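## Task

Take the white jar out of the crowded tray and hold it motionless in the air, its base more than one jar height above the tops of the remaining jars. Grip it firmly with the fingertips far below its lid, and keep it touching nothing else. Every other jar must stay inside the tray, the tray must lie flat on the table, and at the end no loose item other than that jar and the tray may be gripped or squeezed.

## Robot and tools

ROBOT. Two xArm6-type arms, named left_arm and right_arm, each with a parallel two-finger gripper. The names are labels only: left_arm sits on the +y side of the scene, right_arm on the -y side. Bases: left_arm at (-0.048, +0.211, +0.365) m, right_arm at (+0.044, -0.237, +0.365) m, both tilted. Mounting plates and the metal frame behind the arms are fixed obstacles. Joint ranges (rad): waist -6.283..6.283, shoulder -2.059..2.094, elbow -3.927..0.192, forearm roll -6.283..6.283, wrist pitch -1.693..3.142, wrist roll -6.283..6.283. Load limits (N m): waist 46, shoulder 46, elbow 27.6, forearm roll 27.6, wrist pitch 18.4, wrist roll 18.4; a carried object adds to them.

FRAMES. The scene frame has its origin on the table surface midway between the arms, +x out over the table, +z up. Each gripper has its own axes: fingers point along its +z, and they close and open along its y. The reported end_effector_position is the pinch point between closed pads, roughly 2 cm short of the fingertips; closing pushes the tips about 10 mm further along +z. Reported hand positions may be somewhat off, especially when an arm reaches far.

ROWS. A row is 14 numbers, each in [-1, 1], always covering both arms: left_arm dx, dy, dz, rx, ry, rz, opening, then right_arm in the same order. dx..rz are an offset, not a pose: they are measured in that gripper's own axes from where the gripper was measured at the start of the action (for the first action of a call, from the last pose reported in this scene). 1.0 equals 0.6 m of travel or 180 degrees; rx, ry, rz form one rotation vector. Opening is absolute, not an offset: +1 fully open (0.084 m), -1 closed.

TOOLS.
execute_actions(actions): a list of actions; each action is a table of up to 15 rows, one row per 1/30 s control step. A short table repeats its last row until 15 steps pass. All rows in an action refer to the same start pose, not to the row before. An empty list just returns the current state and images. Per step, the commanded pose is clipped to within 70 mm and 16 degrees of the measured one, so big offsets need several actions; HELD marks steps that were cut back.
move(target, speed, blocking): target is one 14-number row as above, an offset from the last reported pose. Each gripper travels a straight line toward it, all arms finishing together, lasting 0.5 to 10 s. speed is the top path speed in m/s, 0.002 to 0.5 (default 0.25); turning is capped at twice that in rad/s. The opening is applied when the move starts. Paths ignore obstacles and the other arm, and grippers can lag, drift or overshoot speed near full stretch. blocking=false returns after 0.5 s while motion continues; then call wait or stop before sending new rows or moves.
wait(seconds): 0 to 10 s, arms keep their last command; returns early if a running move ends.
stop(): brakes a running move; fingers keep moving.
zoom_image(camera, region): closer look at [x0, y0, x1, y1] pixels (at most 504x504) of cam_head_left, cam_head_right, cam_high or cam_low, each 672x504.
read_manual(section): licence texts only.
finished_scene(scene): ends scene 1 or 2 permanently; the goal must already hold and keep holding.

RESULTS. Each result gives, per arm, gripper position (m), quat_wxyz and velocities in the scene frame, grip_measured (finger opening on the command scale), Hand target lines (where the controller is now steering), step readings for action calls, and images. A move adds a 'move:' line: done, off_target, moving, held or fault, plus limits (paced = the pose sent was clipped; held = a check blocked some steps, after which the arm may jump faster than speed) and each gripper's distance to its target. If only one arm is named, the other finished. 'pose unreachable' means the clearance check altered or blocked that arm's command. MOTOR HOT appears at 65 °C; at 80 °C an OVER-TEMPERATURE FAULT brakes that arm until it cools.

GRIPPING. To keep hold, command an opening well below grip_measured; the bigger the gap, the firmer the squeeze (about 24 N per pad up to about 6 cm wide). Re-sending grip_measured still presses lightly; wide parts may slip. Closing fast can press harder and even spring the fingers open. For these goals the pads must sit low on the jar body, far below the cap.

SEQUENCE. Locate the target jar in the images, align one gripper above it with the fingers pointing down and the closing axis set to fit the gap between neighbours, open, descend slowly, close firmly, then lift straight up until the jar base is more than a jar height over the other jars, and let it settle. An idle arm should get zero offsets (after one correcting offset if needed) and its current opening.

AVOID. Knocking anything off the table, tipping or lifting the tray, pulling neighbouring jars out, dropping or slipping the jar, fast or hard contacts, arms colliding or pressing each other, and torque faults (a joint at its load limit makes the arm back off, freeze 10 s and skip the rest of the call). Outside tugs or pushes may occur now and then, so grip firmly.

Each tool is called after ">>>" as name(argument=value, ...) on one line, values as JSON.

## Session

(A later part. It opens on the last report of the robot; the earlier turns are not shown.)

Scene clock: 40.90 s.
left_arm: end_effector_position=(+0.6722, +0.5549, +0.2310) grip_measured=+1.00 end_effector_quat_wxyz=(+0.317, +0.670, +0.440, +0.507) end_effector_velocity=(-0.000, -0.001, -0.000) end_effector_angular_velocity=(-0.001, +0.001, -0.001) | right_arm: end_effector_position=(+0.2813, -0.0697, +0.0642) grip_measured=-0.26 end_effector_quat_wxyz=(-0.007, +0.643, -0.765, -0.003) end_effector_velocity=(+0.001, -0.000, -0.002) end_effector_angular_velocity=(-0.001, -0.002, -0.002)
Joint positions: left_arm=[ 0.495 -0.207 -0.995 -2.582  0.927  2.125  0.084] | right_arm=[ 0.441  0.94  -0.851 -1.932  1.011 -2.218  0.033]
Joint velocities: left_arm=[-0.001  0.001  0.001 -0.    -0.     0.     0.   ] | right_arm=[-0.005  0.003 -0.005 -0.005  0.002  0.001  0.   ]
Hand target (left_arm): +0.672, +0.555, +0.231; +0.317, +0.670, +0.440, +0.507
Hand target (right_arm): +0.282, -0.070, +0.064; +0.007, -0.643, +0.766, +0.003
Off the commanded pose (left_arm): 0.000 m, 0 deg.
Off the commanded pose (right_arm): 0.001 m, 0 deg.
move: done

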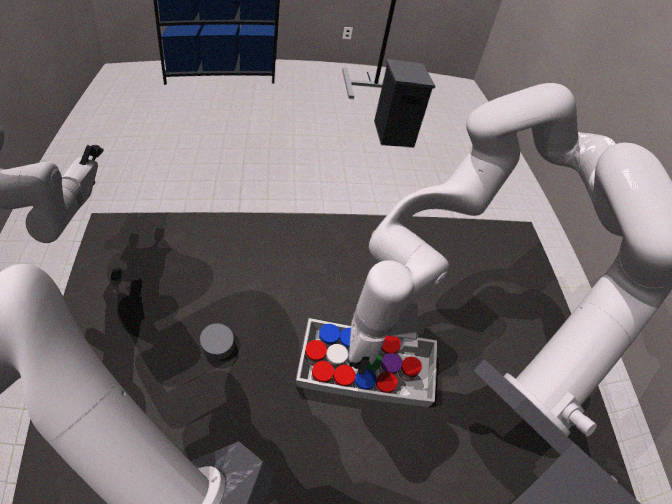

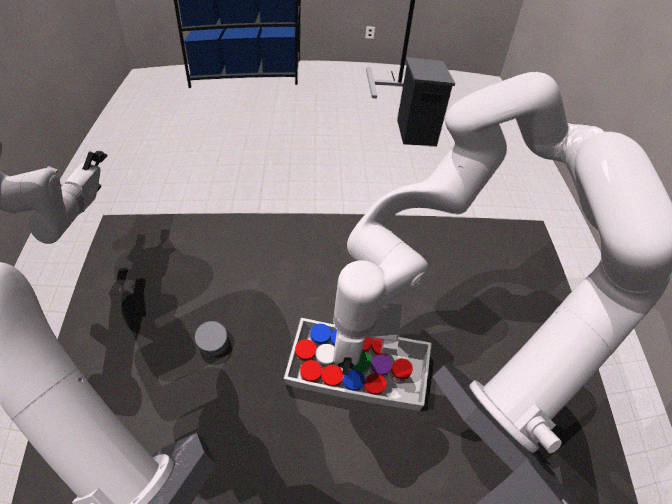

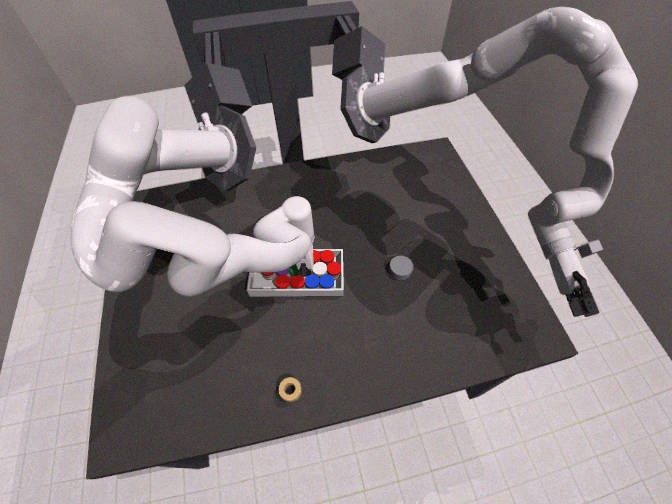

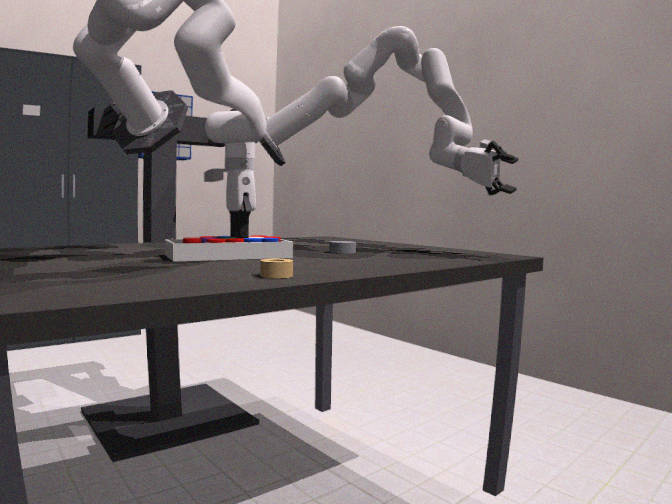

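>>> move(target=[0,0,0,0,0,0,1,0,0,-0.015,0,0,0,-0.24])

>>> move(target=[0,0,0,0,0,0,1,-0.075,-0.005,0,0,0,-0.5,-1], speed=0.5)

>>> move(target=[0,0,0,0,0,0,1,0,0,0.013,0,0,0,-1], speed=0.02)

>>> move(target=[0,0,0,0,0,0,1,0,0.027,0.003,0,0,0,-1], speed=0.03)

>>> move(target=[0,0,0,0,0,0,1,0,0,-0.04,0,0,0,-1])

>>> zoom_image(camera="cam_head_left", region=[290,300,450,420])

Scene clock: 49.33 s.
left_arm: end_effector_position=(+0.6722, +0.5549, +0.2310) grip_measured=+1.00 end_effector_quat_wxyz=(+0.317, +0.670, +0.440, +0.507) end_effector_velocity=(+0.000, -0.001, +0.000) end_effector_angular_velocity=(-0.002, -0.001, +0.000) | right_arm: end_effector_position=(+0.2814, -0.0699, +0.0730) grip_measured=-0.26 end_effector_quat_wxyz=(-0.007, +0.643, -0.766, -0.003) end_effector_velocity=(-0.001, +0.000, +0.001) end_effector_angular_velocity=(+0.002, +0.002, -0.000)
Joint positions: left_arm=[ 0.495 -0.207 -0.995 -2.582  0.927  2.125  0.084] | right_arm=[ 0.464  0.922 -0.833 -1.909  1.009 -2.218  0.033]
Joint velocities: left_arm=[-0.001 -0.     0.001 -0.001  0.    -0.001  0.   ] | right_arm=[ 0.003 -0.002  0.002  0.003 -0.002  0.    -0.   ]
Hand target (left_arm): +0.672, +0.555, +0.231; +0.317, +0.670, +0.440, +0.507
Hand target (right_arm): +0.281, -0.070, +0.073; +0.007, -0.643, +0.765, +0.003
Off the commanded pose (left_arm): 0.000 m, 0 deg.
Off the commanded pose (right_arm): 0.000 m, 0 deg.
move: done

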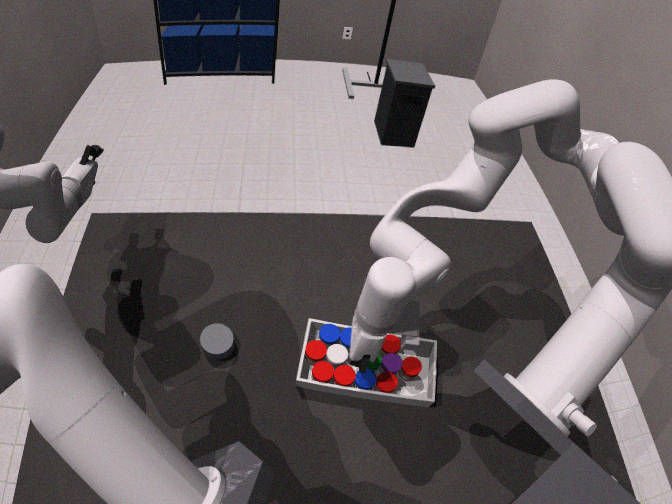

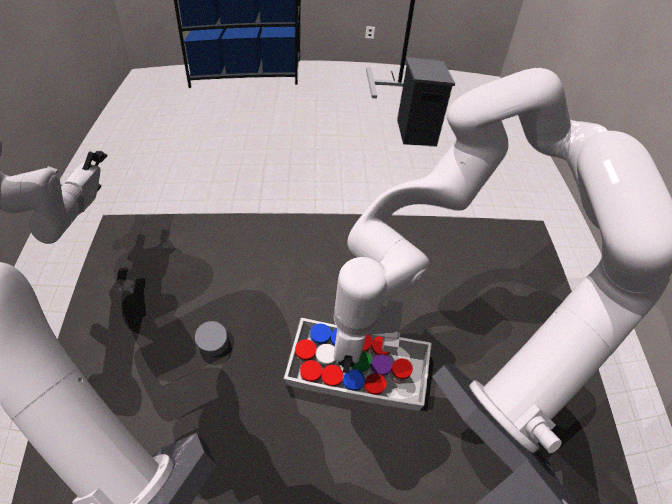

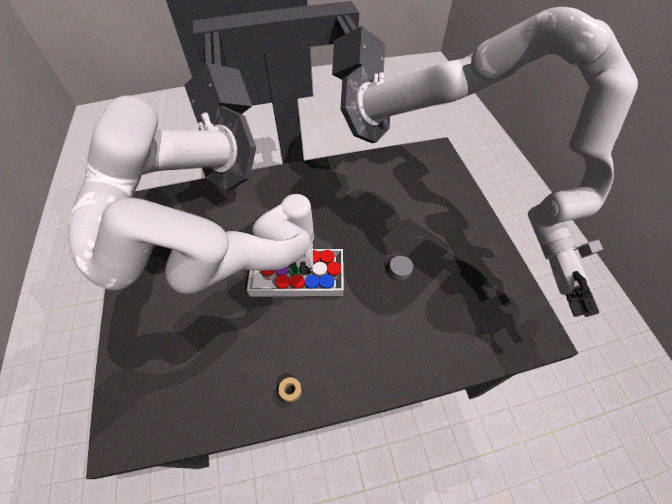

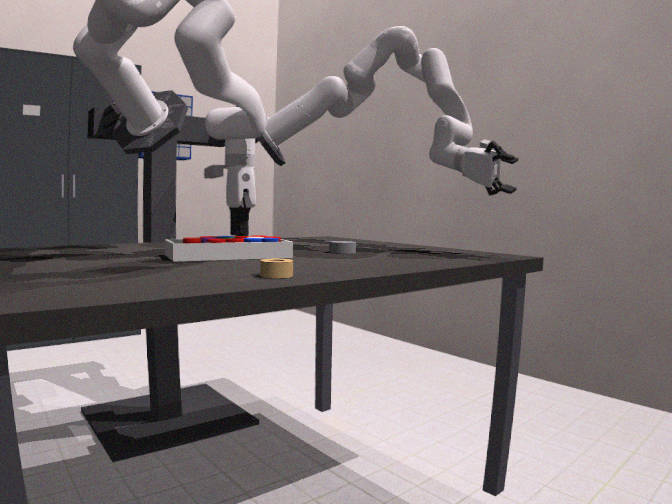

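Scene clock: 51.53 s.
left_arm: end_effector_position=(+0.6722, +0.5549, +0.2310) grip_measured=+1.00 end_effector_quat_wxyz=(+0.317, +0.670, +0.440, +0.507) end_effector_velocity=(-0.000, -0.000, +0.000) end_effector_angular_velocity=(+0.000, +0.000, -0.001) | right_arm: end_effector_position=(+0.2919, -0.0261, +0.0736) grip_measured=-1.00 end_effector_quat_wxyz=(-0.007, +0.996, -0.087, +0.003) end_effector_velocity=(-0.000, +0.000, +0.000) end_effector_angular_velocity=(-0.002, +0.002, +0.010)
Joint positions: left_arm=[ 0.495 -0.207 -0.995 -2.582  0.927  2.125  0.084] | right_arm=[ 0.535  1.019 -0.974 -1.812  0.992 -3.835  0.   ]
Joint velocities: left_arm=[ 0.    -0.001  0.     0.001 -0.001 -0.001  0.   ] | right_arm=[ 0.001  0.001 -0.002  0.005  0.    -0.013  0.   ]
Hand target (left_arm): +0.672, +0.555, +0.231; +0.317, +0.670, +0.440, +0.507
Hand target (right_arm): +0.292, -0.026, +0.074; -0.007, +0.996, -0.086, +0.003
Off the commanded pose (left_arm): 0.000 m, 0 deg.
Off the commanded pose (right_arm): 0.000 m, 0 deg.
move: done

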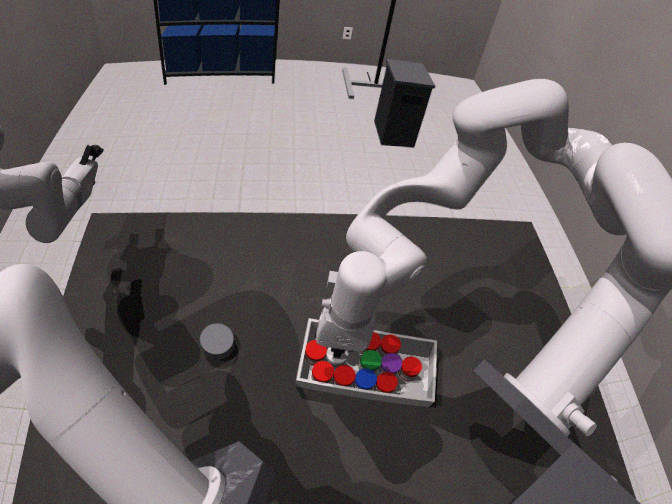

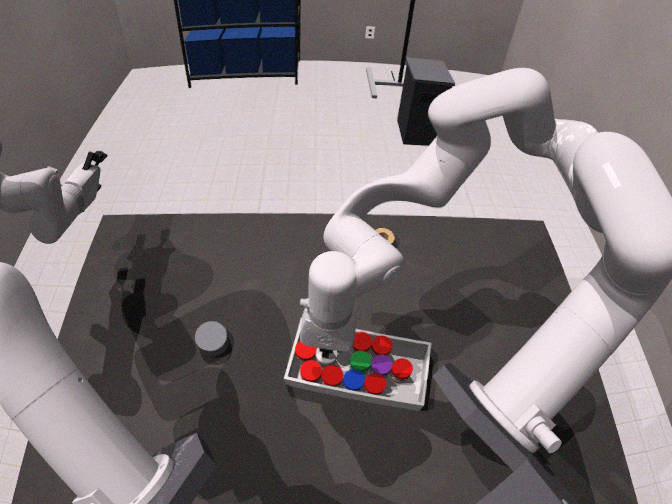

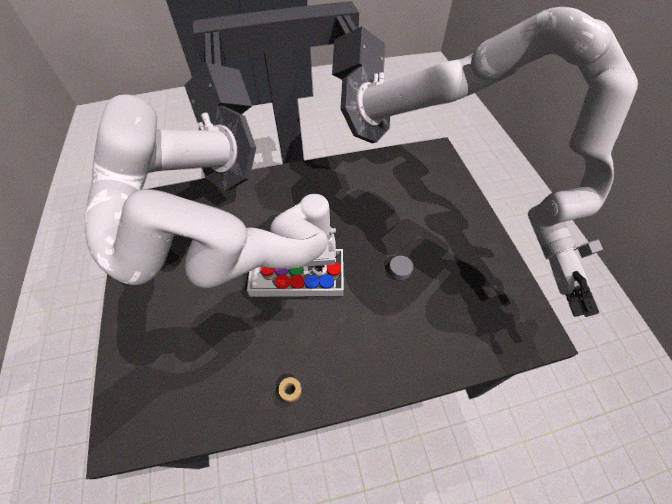

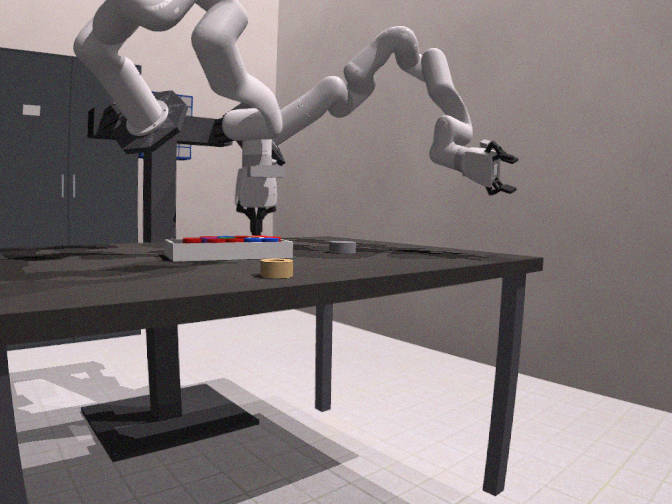

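Scene clock: 52.23 s.
left_arm: end_effector_position=(+0.6722, +0.5549, +0.2310) grip_measured=+1.00 end_effector_quat_wxyz=(+0.317, +0.670, +0.440, +0.507) end_effector_velocity=(+0.000, -0.001, +0.000) end_effector_angular_velocity=(-0.001, -0.000, +0.000) | right_arm: end_effector_position=(+0.2920, -0.0256, +0.0676) grip_measured=-1.00 end_effector_quat_wxyz=(-0.008, +0.996, -0.086, +0.003) end_effector_velocity=(+0.001, +0.001, -0.002) end_effector_angular_velocity=(+0.002, -0.001, +0.000)
Joint positions: left_arm=[ 0.495 -0.207 -0.995 -2.582  0.927  2.125  0.084] | right_arm=[ 0.52   1.032 -0.986 -1.83   0.992 -3.835  0.   ]
Joint velocities: left_arm=[-0.001 -0.     0.001 -0.001  0.     0.     0.   ] | right_arm=[-0.004  0.005 -0.006 -0.006 -0.001 -0.     0.   ]
Hand target (left_arm): +0.672, +0.555, +0.231; +0.317, +0.670, +0.440, +0.507
Hand target (right_arm): +0.292, -0.026, +0.066; -0.007, +0.996, -0.087, +0.003
Off the commanded pose (left_arm): 0.000 m, 0 deg.
Off the commanded pose (right_arm): 0.002 m, 0 deg.
move: done

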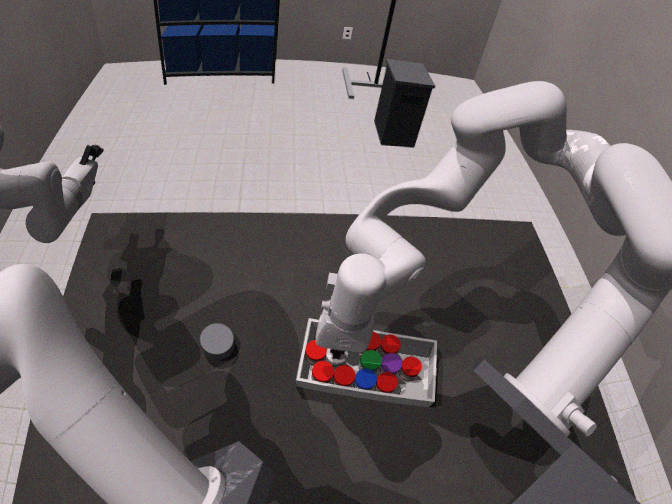

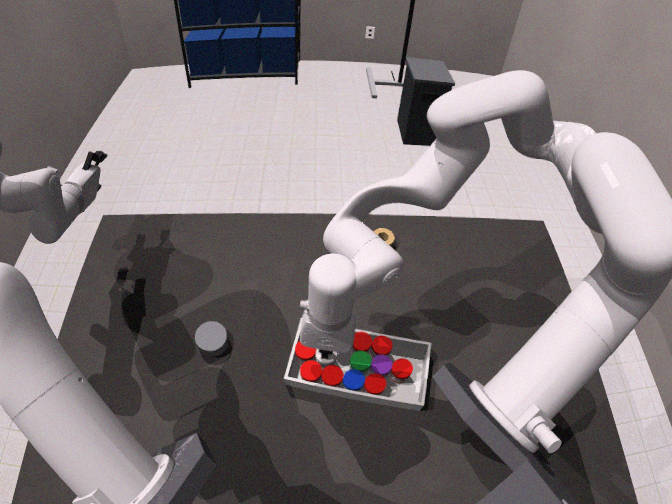

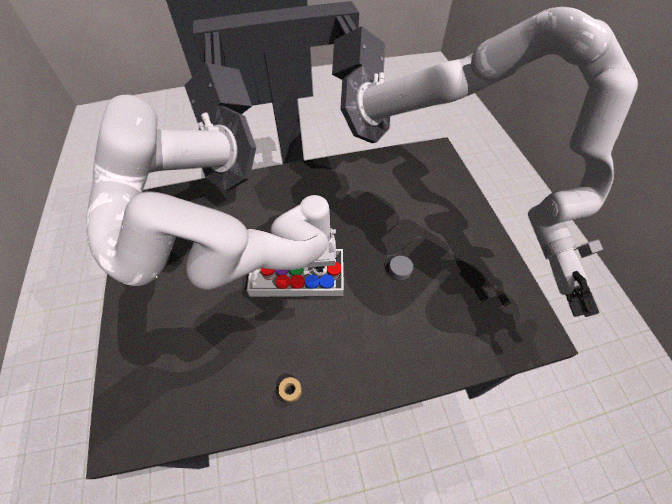

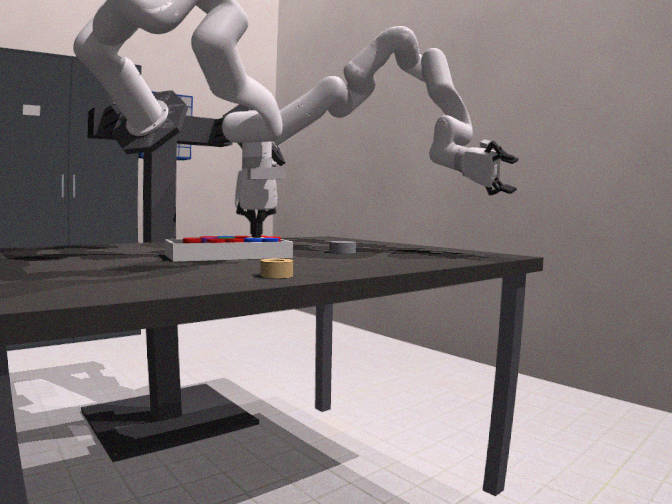

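Scene clock: 53.13 s.
left_arm: end_effector_position=(+0.6722, +0.5549, +0.2310) grip_measured=+1.00 end_effector_quat_wxyz=(+0.317, +0.670, +0.440, +0.507) end_effector_velocity=(+0.000, +0.000, +0.000) end_effector_angular_velocity=(+0.000, -0.000, -0.000) | right_arm: end_effector_position=(+0.2900, -0.0396, +0.0672) grip_measured=-1.00 end_effector_quat_wxyz=(-0.010, +0.996, -0.085, +0.004) end_effector_velocity=(-0.000, +0.000, +0.000) end_effector_angular_velocity=(-0.000, -0.005, +0.004)
Joint positions: left_arm=[ 0.495 -0.207 -0.995 -2.582  0.927  2.125  0.084] | right_arm=[ 0.496  0.998 -0.939 -1.869  0.995 -3.819  0.   ]
Joint velocities: left_arm=[ 0.    -0.    -0.001  0.    -0.    -0.     0.   ] | right_arm=[ 0.003  0.001  0.001 -0.003  0.004  0.001  0.   ]
Hand target (left_arm): +0.672, +0.555, +0.231; +0.317, +0.670, +0.440, +0.507
Hand target (right_arm): +0.289, -0.042, +0.066; -0.008, +0.996, -0.086, +0.003
Off the commanded pose (left_arm): 0.000 m, 0 deg.
Off the commanded pose (right_arm): 0.003 m, 0 deg.
move: done

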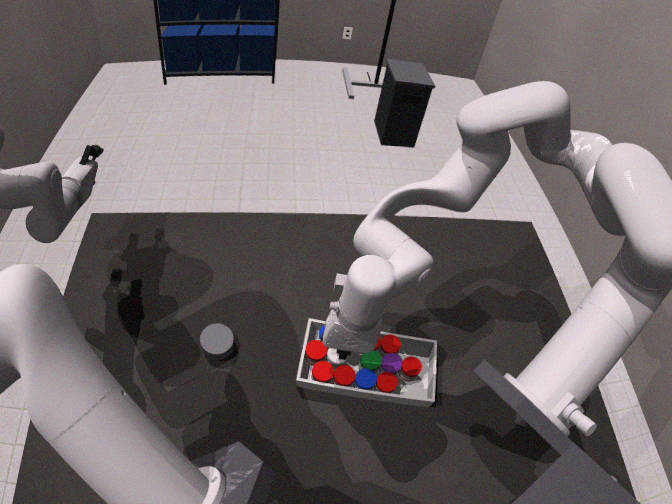

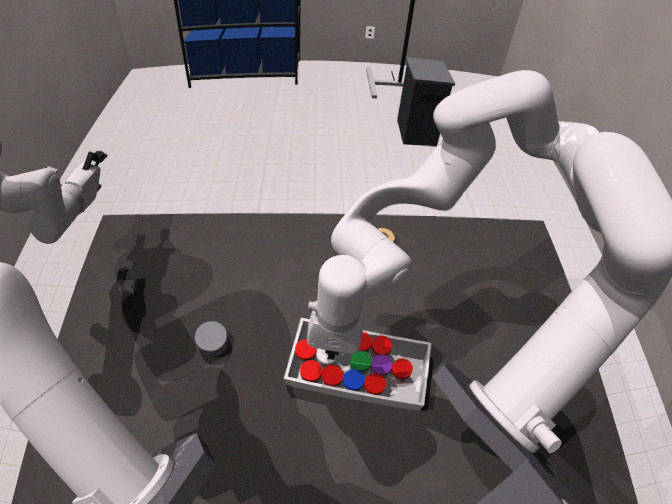

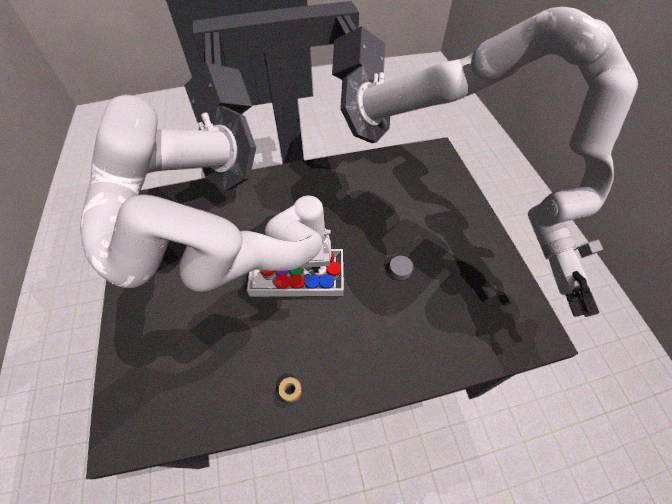

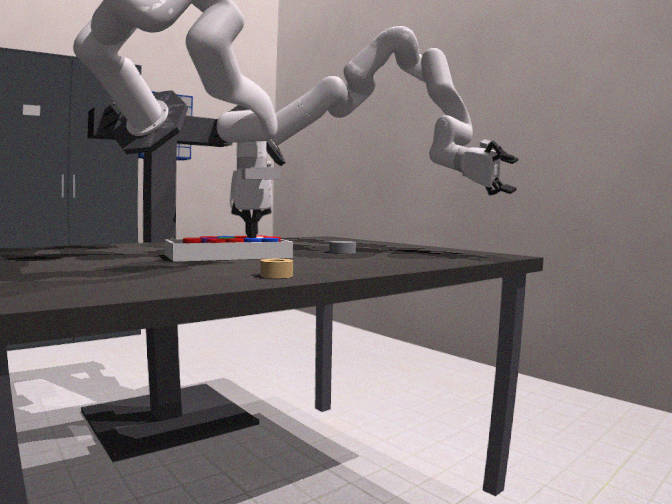

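Scene clock: 53.93 s.
left_arm: end_effector_position=(+0.6722, +0.5549, +0.2310) grip_measured=+1.00 end_effector_quat_wxyz=(+0.317, +0.670, +0.440, +0.507) end_effector_velocity=(-0.000, -0.001, -0.001) end_effector_angular_velocity=(-0.002, +0.002, -0.000) | right_arm: end_effector_position=(+0.2895, -0.0401, +0.0909) grip_measured=-1.00 end_effector_quat_wxyz=(-0.010, +0.996, -0.085, +0.004) end_effector_velocity=(+0.000, +0.001, +0.003) end_effector_angular_velocity=(+0.004, -0.000, +0.000)
Joint positions: left_arm=[ 0.495 -0.207 -0.995 -2.582  0.927  2.125  0.084] | right_arm=[ 0.555  0.949 -0.892 -1.808  0.991 -3.822  0.   ]
Joint velocities: left_arm=[-0.     0.001  0.001 -0.    -0.    -0.001  0.   ] | right_arm=[ 0.006 -0.004  0.003  0.004 -0.003 -0.     0.   ]
Hand target (left_arm): +0.672, +0.555, +0.231; +0.317, +0.670, +0.440, +0.507
Hand target (right_arm): +0.290, -0.040, +0.091; -0.010, +0.996, -0.085, +0.004
Off the commanded pose (left_arm): 0.000 m, 0 deg.
Off the commanded pose (right_arm): 0.000 m, 0 deg.
move: done

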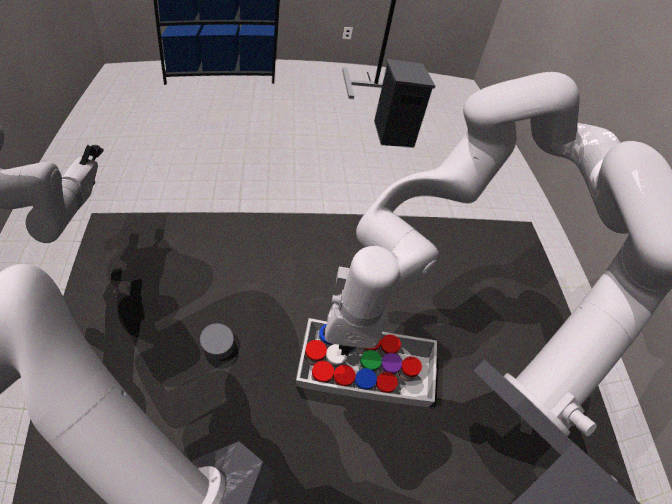

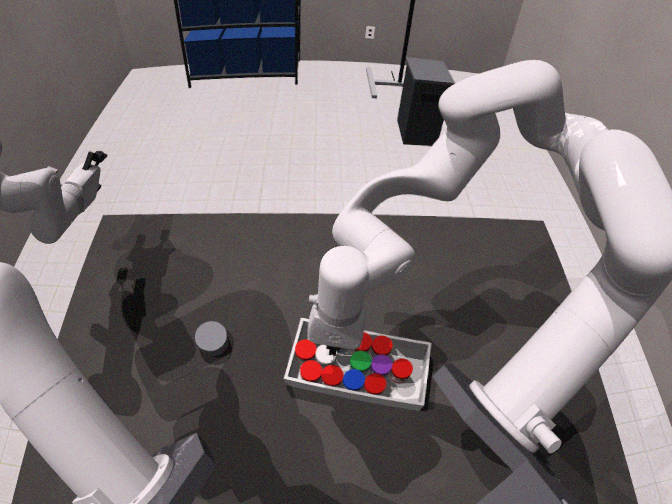

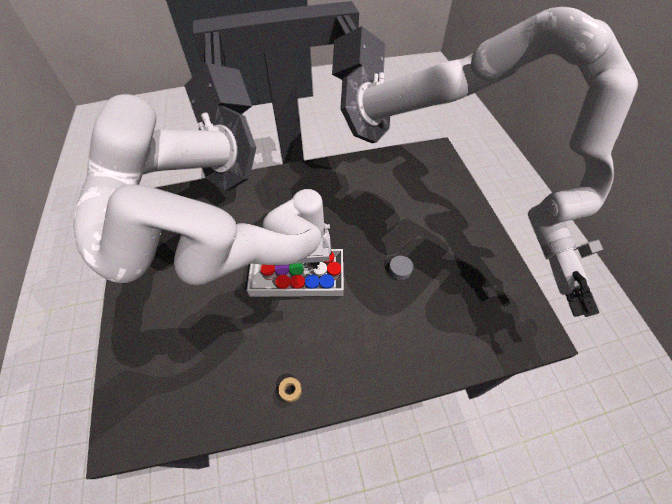

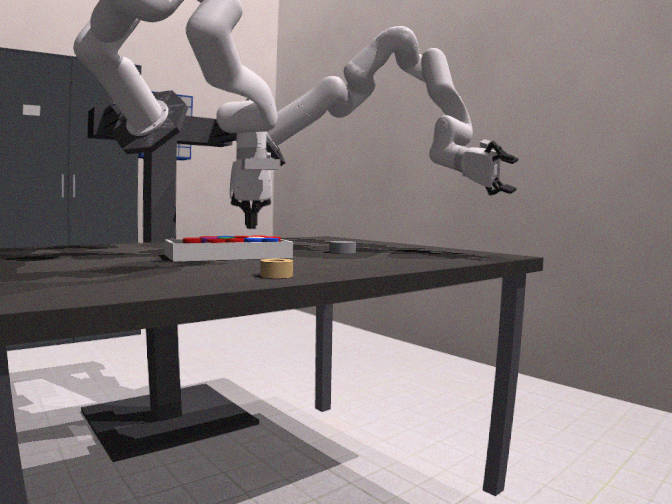

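Region (290, 300, 450, 420) of cam_head_left's 672x504 image, scaled by 3.150, with more detail than that image has; it fills the top 378 rows of this view, and the rest is white.

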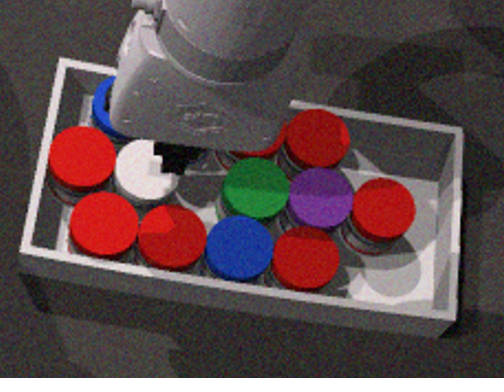

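>>> move(target=[0,0,0,0,0,0,1,0,-0.029,0.036,0,0,0,0.2], speed=0.1)

>>> move(target=[0,0,0,0,0,0,1,0,0,0.012,0,0,0,0.2], speed=0.02)

>>> move(target=[0,0,0,0,0,0,1,0,0.035,0.004,0,0,0,0.2], speed=0.025)

>>> zoom_image(camera="cam_head_left", region=[290,300,450,420])

Scene clock: 60.00 s.
left_arm: end_effector_position=(+0.6722, +0.5549, +0.2310) grip_measured=+1.00 end_effector_quat_wxyz=(+0.317, +0.670, +0.440, +0.507) end_effector_velocity=(-0.001, +0.000, -0.001) end_effector_angular_velocity=(-0.001, +0.001, +0.001) | right_arm: end_effector_position=(+0.2926, -0.0227, +0.0698) grip_measured=+0.19 end_effector_quat_wxyz=(-0.010, +0.996, -0.085, +0.004) end_effector_velocity=(+0.000, +0.001, -0.001) end_effector_angular_velocity=(-0.000, -0.001, +0.001)
Joint positions: left_arm=[ 0.495 -0.207 -0.995 -2.582  0.927  2.125  0.084] | right_arm=[ 0.529  1.033 -0.989 -1.826  0.99  -3.836  0.052]
Joint velocities: left_arm=[ 0.001 -0.     0.001 -0.001  0.    -0.001  0.   ] | right_arm=[-0.001  0.005 -0.006 -0.001  0.    -0.002 -0.   ]
Hand target (left_arm): +0.672, +0.555, +0.231; +0.317, +0.670, +0.440, +0.507
Hand target (right_arm): +0.293, -0.023, +0.070; -0.010, +0.996, -0.085, +0.004
Off the commanded pose (left_arm): 0.000 m, 0 deg.
Off the commanded pose (right_arm): 0.000 m, 0 deg.
move: done

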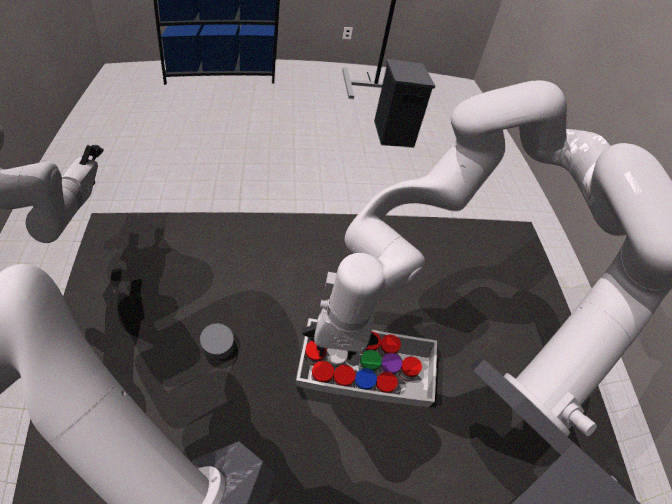

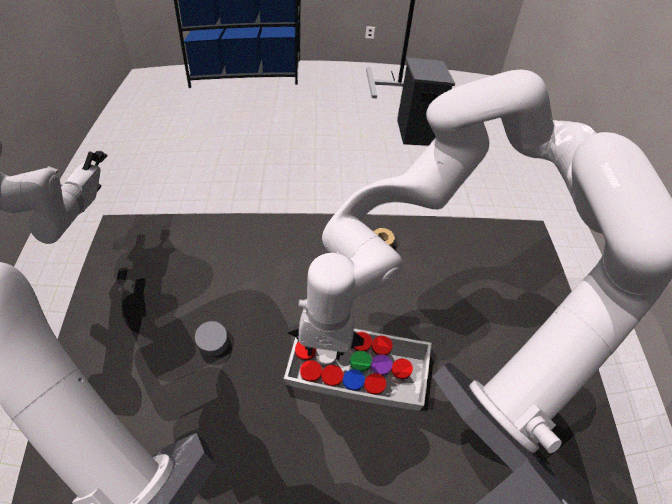

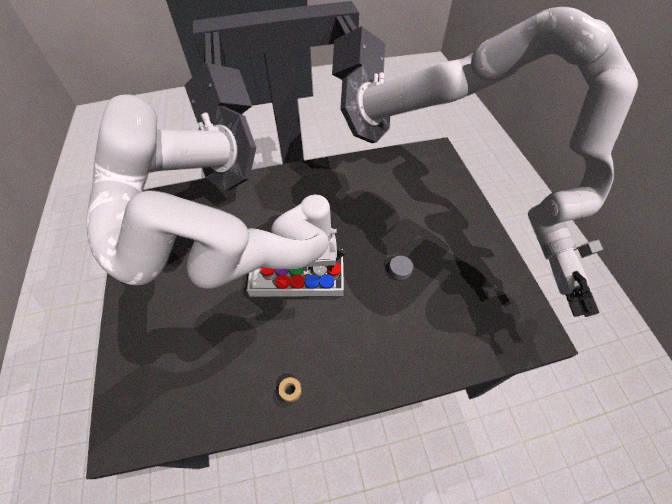

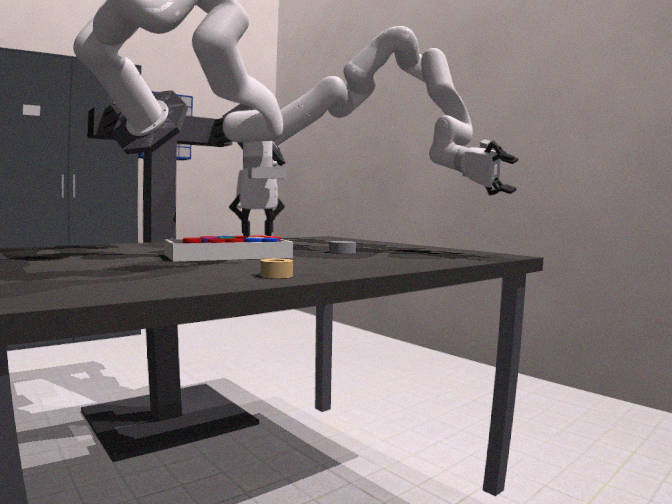

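Scene clock: 60.70 s.
left_arm: end_effector_position=(+0.6722, +0.5549, +0.2310) grip_measured=+1.00 end_effector_quat_wxyz=(+0.317, +0.670, +0.440, +0.507) end_effector_velocity=(+0.000, +0.000, +0.000) end_effector_angular_velocity=(-0.000, -0.001, +0.001) | right_arm: end_effector_position=(+0.2926, -0.0216, +0.0646) grip_measured=+0.19 end_effector_quat_wxyz=(-0.012, +0.996, -0.084, +0.005) end_effector_velocity=(+0.000, +0.001, -0.002) end_effector_angular_velocity=(+0.000, -0.000, -0.000)
Joint positions: left_arm=[ 0.495 -0.207 -0.995 -2.582  0.927  2.125  0.084] | right_arm=[ 0.516  1.044 -1.    -1.843  0.988 -3.836  0.052]
Joint velocities: left_arm=[-0.    -0.    -0.001 -0.001 -0.    -0.     0.   ] | right_arm=[-0.005  0.006 -0.006 -0.005  0.    -0.     0.   ]
Hand target (left_arm): +0.672, +0.555, +0.231; +0.317, +0.670, +0.440, +0.507
Hand target (right_arm): +0.293, -0.023, +0.063; -0.010, +0.996, -0.085, +0.004
Off the commanded pose (left_arm): 0.000 m, 0 deg.
Off the commanded pose (right_arm): 0.002 m, 0 deg.
move: done

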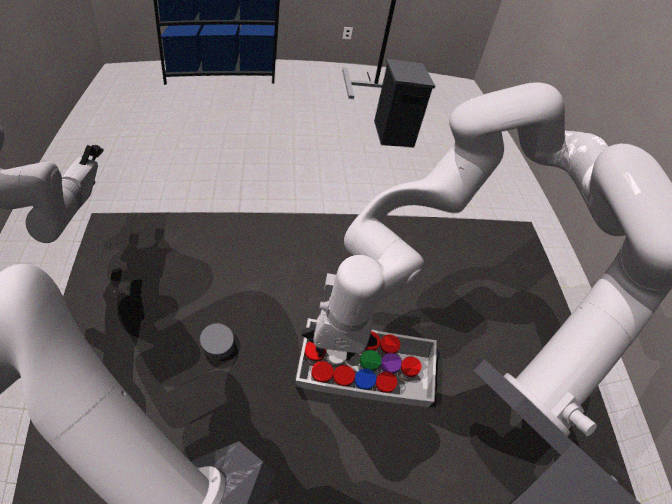

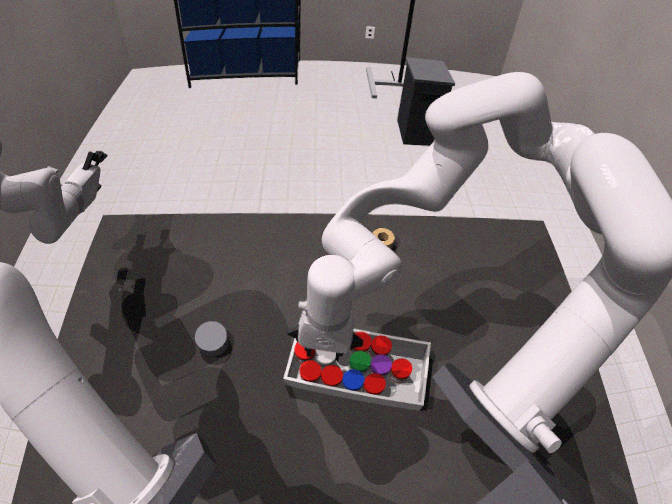

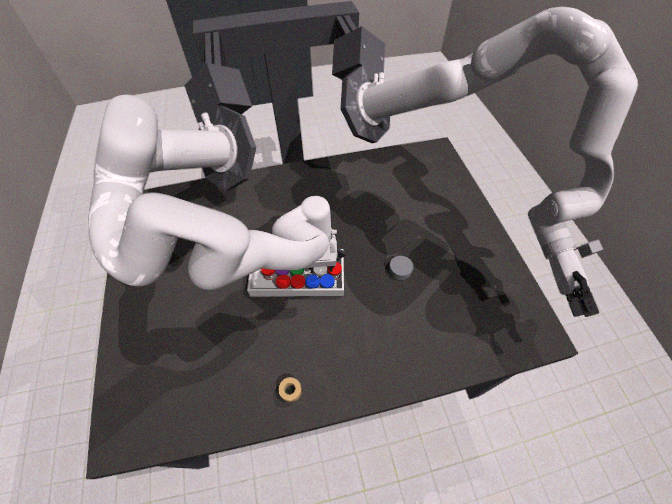

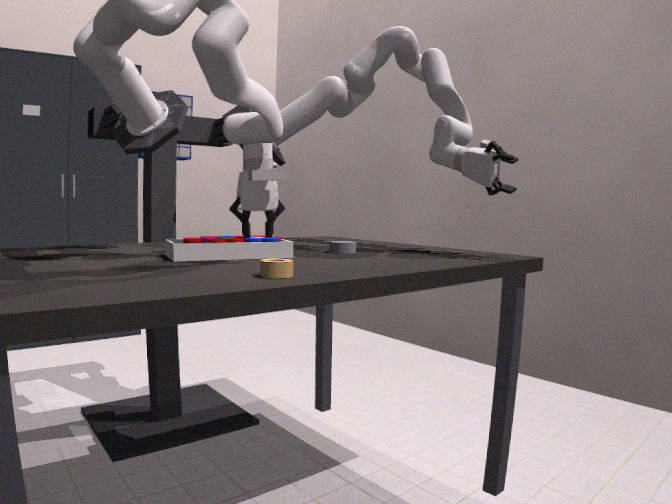

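Scene clock: 61.87 s.
left_arm: end_effector_position=(+0.6722, +0.5549, +0.2310) grip_measured=+1.00 end_effector_quat_wxyz=(+0.317, +0.670, +0.440, +0.507) end_effector_velocity=(-0.000, +0.001, +0.000) end_effector_angular_velocity=(+0.000, -0.000, +0.001) | right_arm: end_effector_position=(+0.2880, -0.0429, +0.0618) grip_measured=+0.19 end_effector_quat_wxyz=(-0.011, +0.996, -0.083, +0.004) end_effector_velocity=(+0.003, +0.005, +0.001) end_effector_angular_velocity=(+0.017, -0.003, -0.001)
Joint positions: left_arm=[ 0.495 -0.207 -0.995 -2.582  0.927  2.125  0.084] | right_arm=[ 0.476  1.002 -0.937 -1.893  0.997 -3.816  0.052]
Joint velocities: left_arm=[ 0.001 -0.001 -0.    -0.     0.    -0.001  0.   ] | right_arm=[ 0.002 -0.001 -0.007 -0.01  -0.013  0.001  0.   ]
Hand target (left_arm): +0.672, +0.555, +0.231; +0.317, +0.670, +0.440, +0.507
Hand target (right_arm): +0.289, -0.042, +0.062; -0.012, +0.996, -0.084, +0.005
Off the commanded pose (left_arm): 0.000 m, 0 deg.
Off the commanded pose (right_arm): 0.001 m, 0 deg.
move: done

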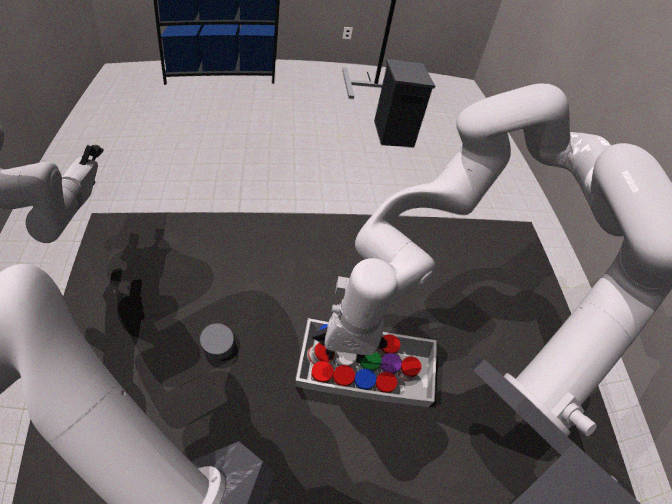

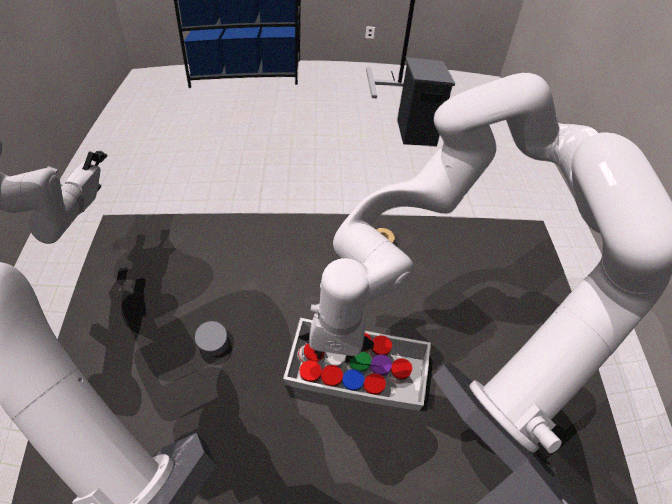

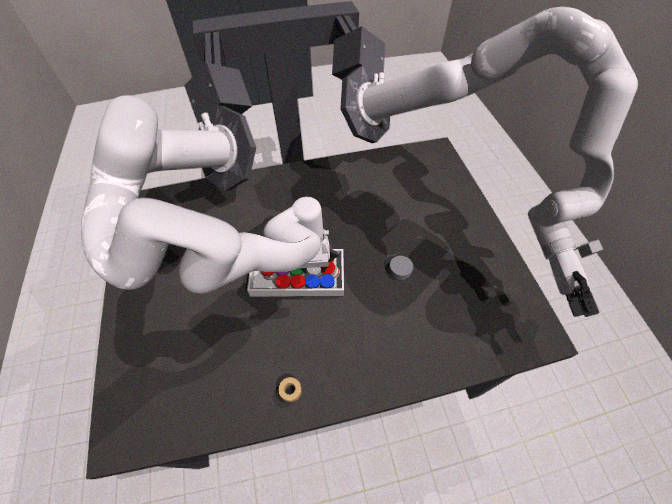

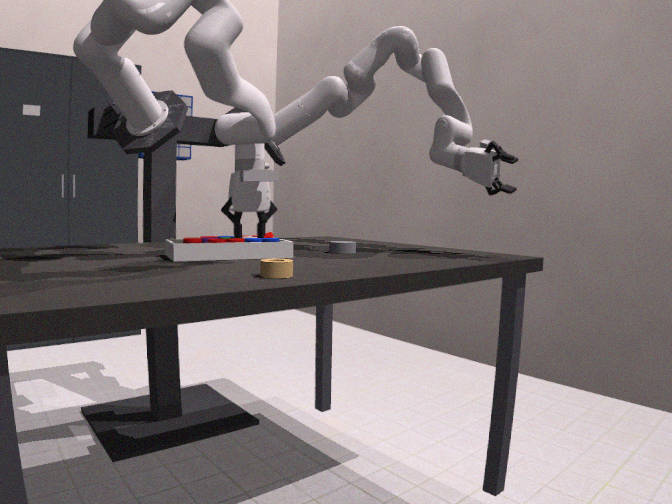

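Region (290, 300, 450, 420) of cam_head_left's 672x504 image, scaled by 3.150, with more detail than that image has; it fills the top 378 rows of this view, and the rest is white.

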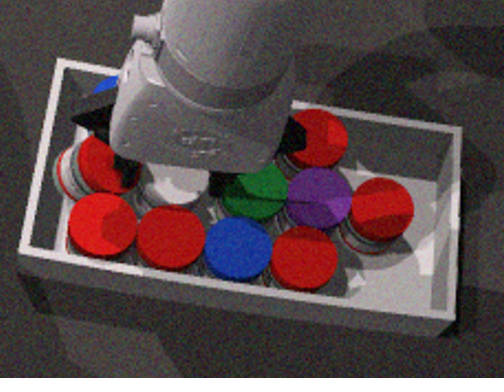

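>>> execute_actions(actions=[[[0,0,0,0,0,0,1,0,0,0,0,0,0,0.6]],[[0,0,0,0,0,0,1,0,0,-0.015,0,0,0,0.6]],[[0,0,0,0,0,0,1,0,0.002,0,0,0,0,0.12]]])

>>> zoom_image(camera="cam_head_left", region=[290,300,450,420])

Scene clock: 72.37 s.
left_arm: end_effector_position=(+0.6722, +0.5549, +0.2310) grip_measured=+1.00 end_effector_quat_wxyz=(+0.317, +0.670, +0.440, +0.507) end_effector_velocity=(+0.001, -0.000, +0.001) end_effector_angular_velocity=(+0.000, -0.002, -0.002) | right_arm: end_effector_position=(+0.2884, -0.0448, +0.0698) grip_measured=+0.11 end_effector_quat_wxyz=(-0.010, +0.996, -0.084, +0.004) end_effector_velocity=(-0.000, -0.000, +0.000) end_effector_angular_velocity=(+0.000, +0.001, +0.001)
Joint positions: left_arm=[ 0.495 -0.207 -0.995 -2.582  0.927  2.125  0.084] | right_arm=[ 0.494  0.981 -0.917 -1.873  0.997 -3.815  0.049]
Joint velocities: left_arm=[-0.001 -0.002  0.     0.002  0.    -0.001  0.   ] | right_arm=[-0.    -0.     0.001 -0.    -0.    -0.    -0.   ]
Hand target (left_arm): +0.672, +0.555, +0.231; +0.317, +0.670, +0.440, +0.507
Hand target (right_arm): +0.288, -0.045, +0.070; -0.010, +0.996, -0.084, +0.004
Off the commanded pose (left_arm): 0.000 m, 0 deg.
Off the commanded pose (right_arm): 0.000 m, 0 deg.
Step readings (end_effector_position; steps 1 to 15: 1st action; 16 to 30: 2nd action; 31 to 45: 3rd action):
0: left_arm (+0.6722, +0.5549, +0.2310) | right_arm (+0.2892, -0.0420, +0.0619)
1: left_arm (+0.6722, +0.5549, +0.2310) | right_arm (+0.2892, -0.0420, +0.0619)
2: left_arm (+0.6722, +0.5549, +0.2310) | right_arm (+0.2895, -0.0417, +0.0619)
4: left_arm (+0.6722, +0.5549, +0.2310) | right_arm (+0.2904, -0.0415, +0.0610)
8: left_arm (+0.6722, +0.5549, +0.2310) | right_arm (+0.2895, -0.0422, +0.0611)
15: left_arm (+0.6722, +0.5549, +0.2310) | right_arm (+0.2888, -0.0431, +0.0613)
16: left_arm (+0.6722, +0.5549, +0.2310) | right_arm (+0.2887, -0.0431, +0.0614)
17: left_arm (+0.6722, +0.5549, +0.2310) | right_arm (+0.2886, -0.0434, +0.0622)
19: left_arm (+0.6722, +0.5549, +0.2310) | right_arm (+0.2890, -0.0448, +0.0649)
23: left_arm (+0.6722, +0.5549, +0.2310) | right_arm (+0.2891, -0.0447, +0.0680)
30: left_arm (+0.6722, +0.5549, +0.2310) | right_arm (+0.2886, -0.0436, +0.0699)
31: left_arm (+0.6722, +0.5549, +0.2310) | right_arm (+0.2886, -0.0435, +0.0700)
32: left_arm (+0.6722, +0.5549, +0.2310) | right_arm (+0.2886, -0.0437, +0.0700)
34: left_arm (+0.6722, +0.5549, +0.2310) | right_arm (+0.2885, -0.0444, +0.0698)
38: left_arm (+0.6722, +0.5549, +0.2310) | right_arm (+0.2884, -0.0448, +0.0698)
45: end_effector_position above

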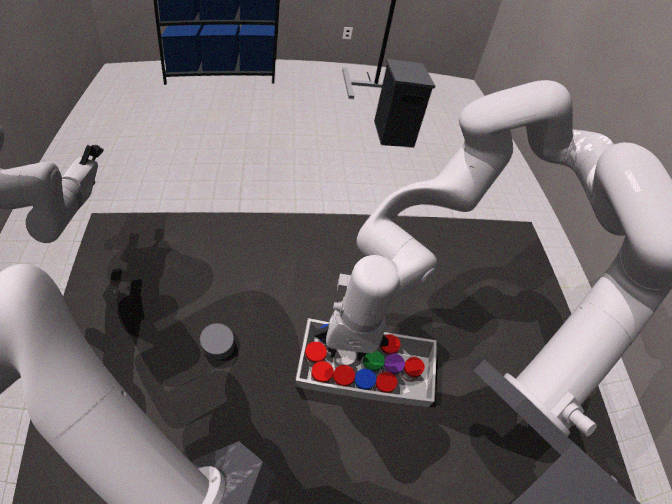

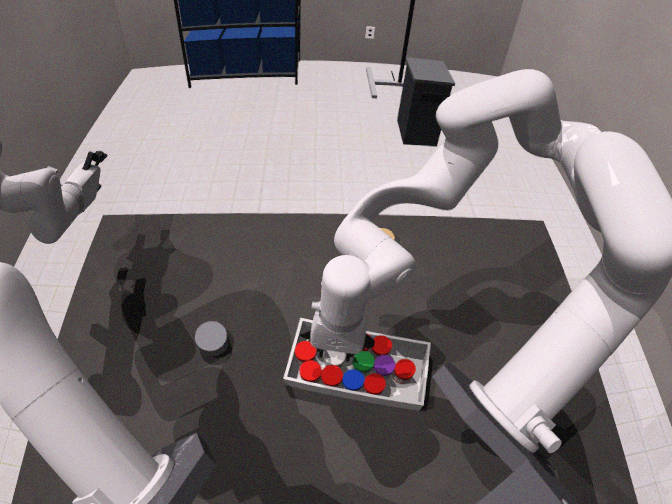

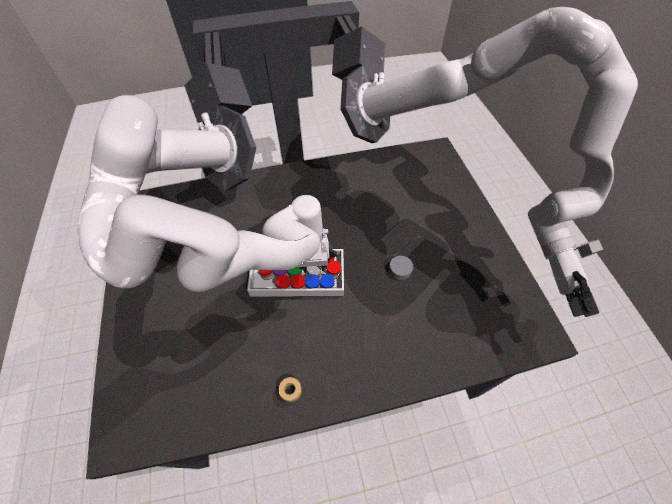

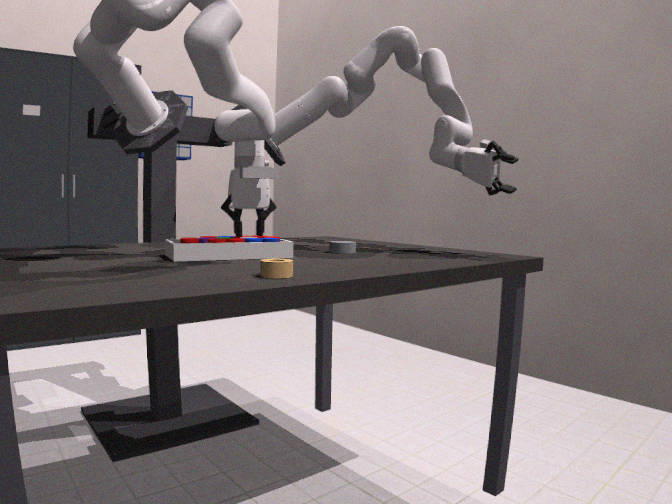

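Region (290, 300, 450, 420) of cam_head_left's 672x504 image, scaled by 3.150, with more detail than that image has; it fills the top 378 rows of this view, and the rest is white.

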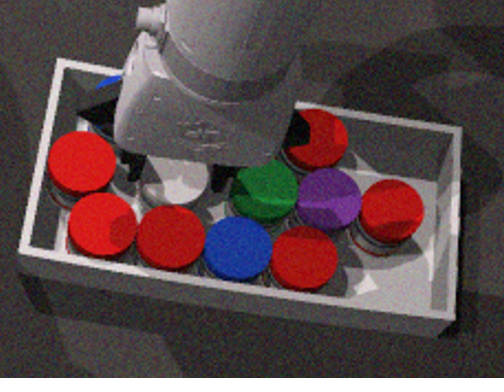

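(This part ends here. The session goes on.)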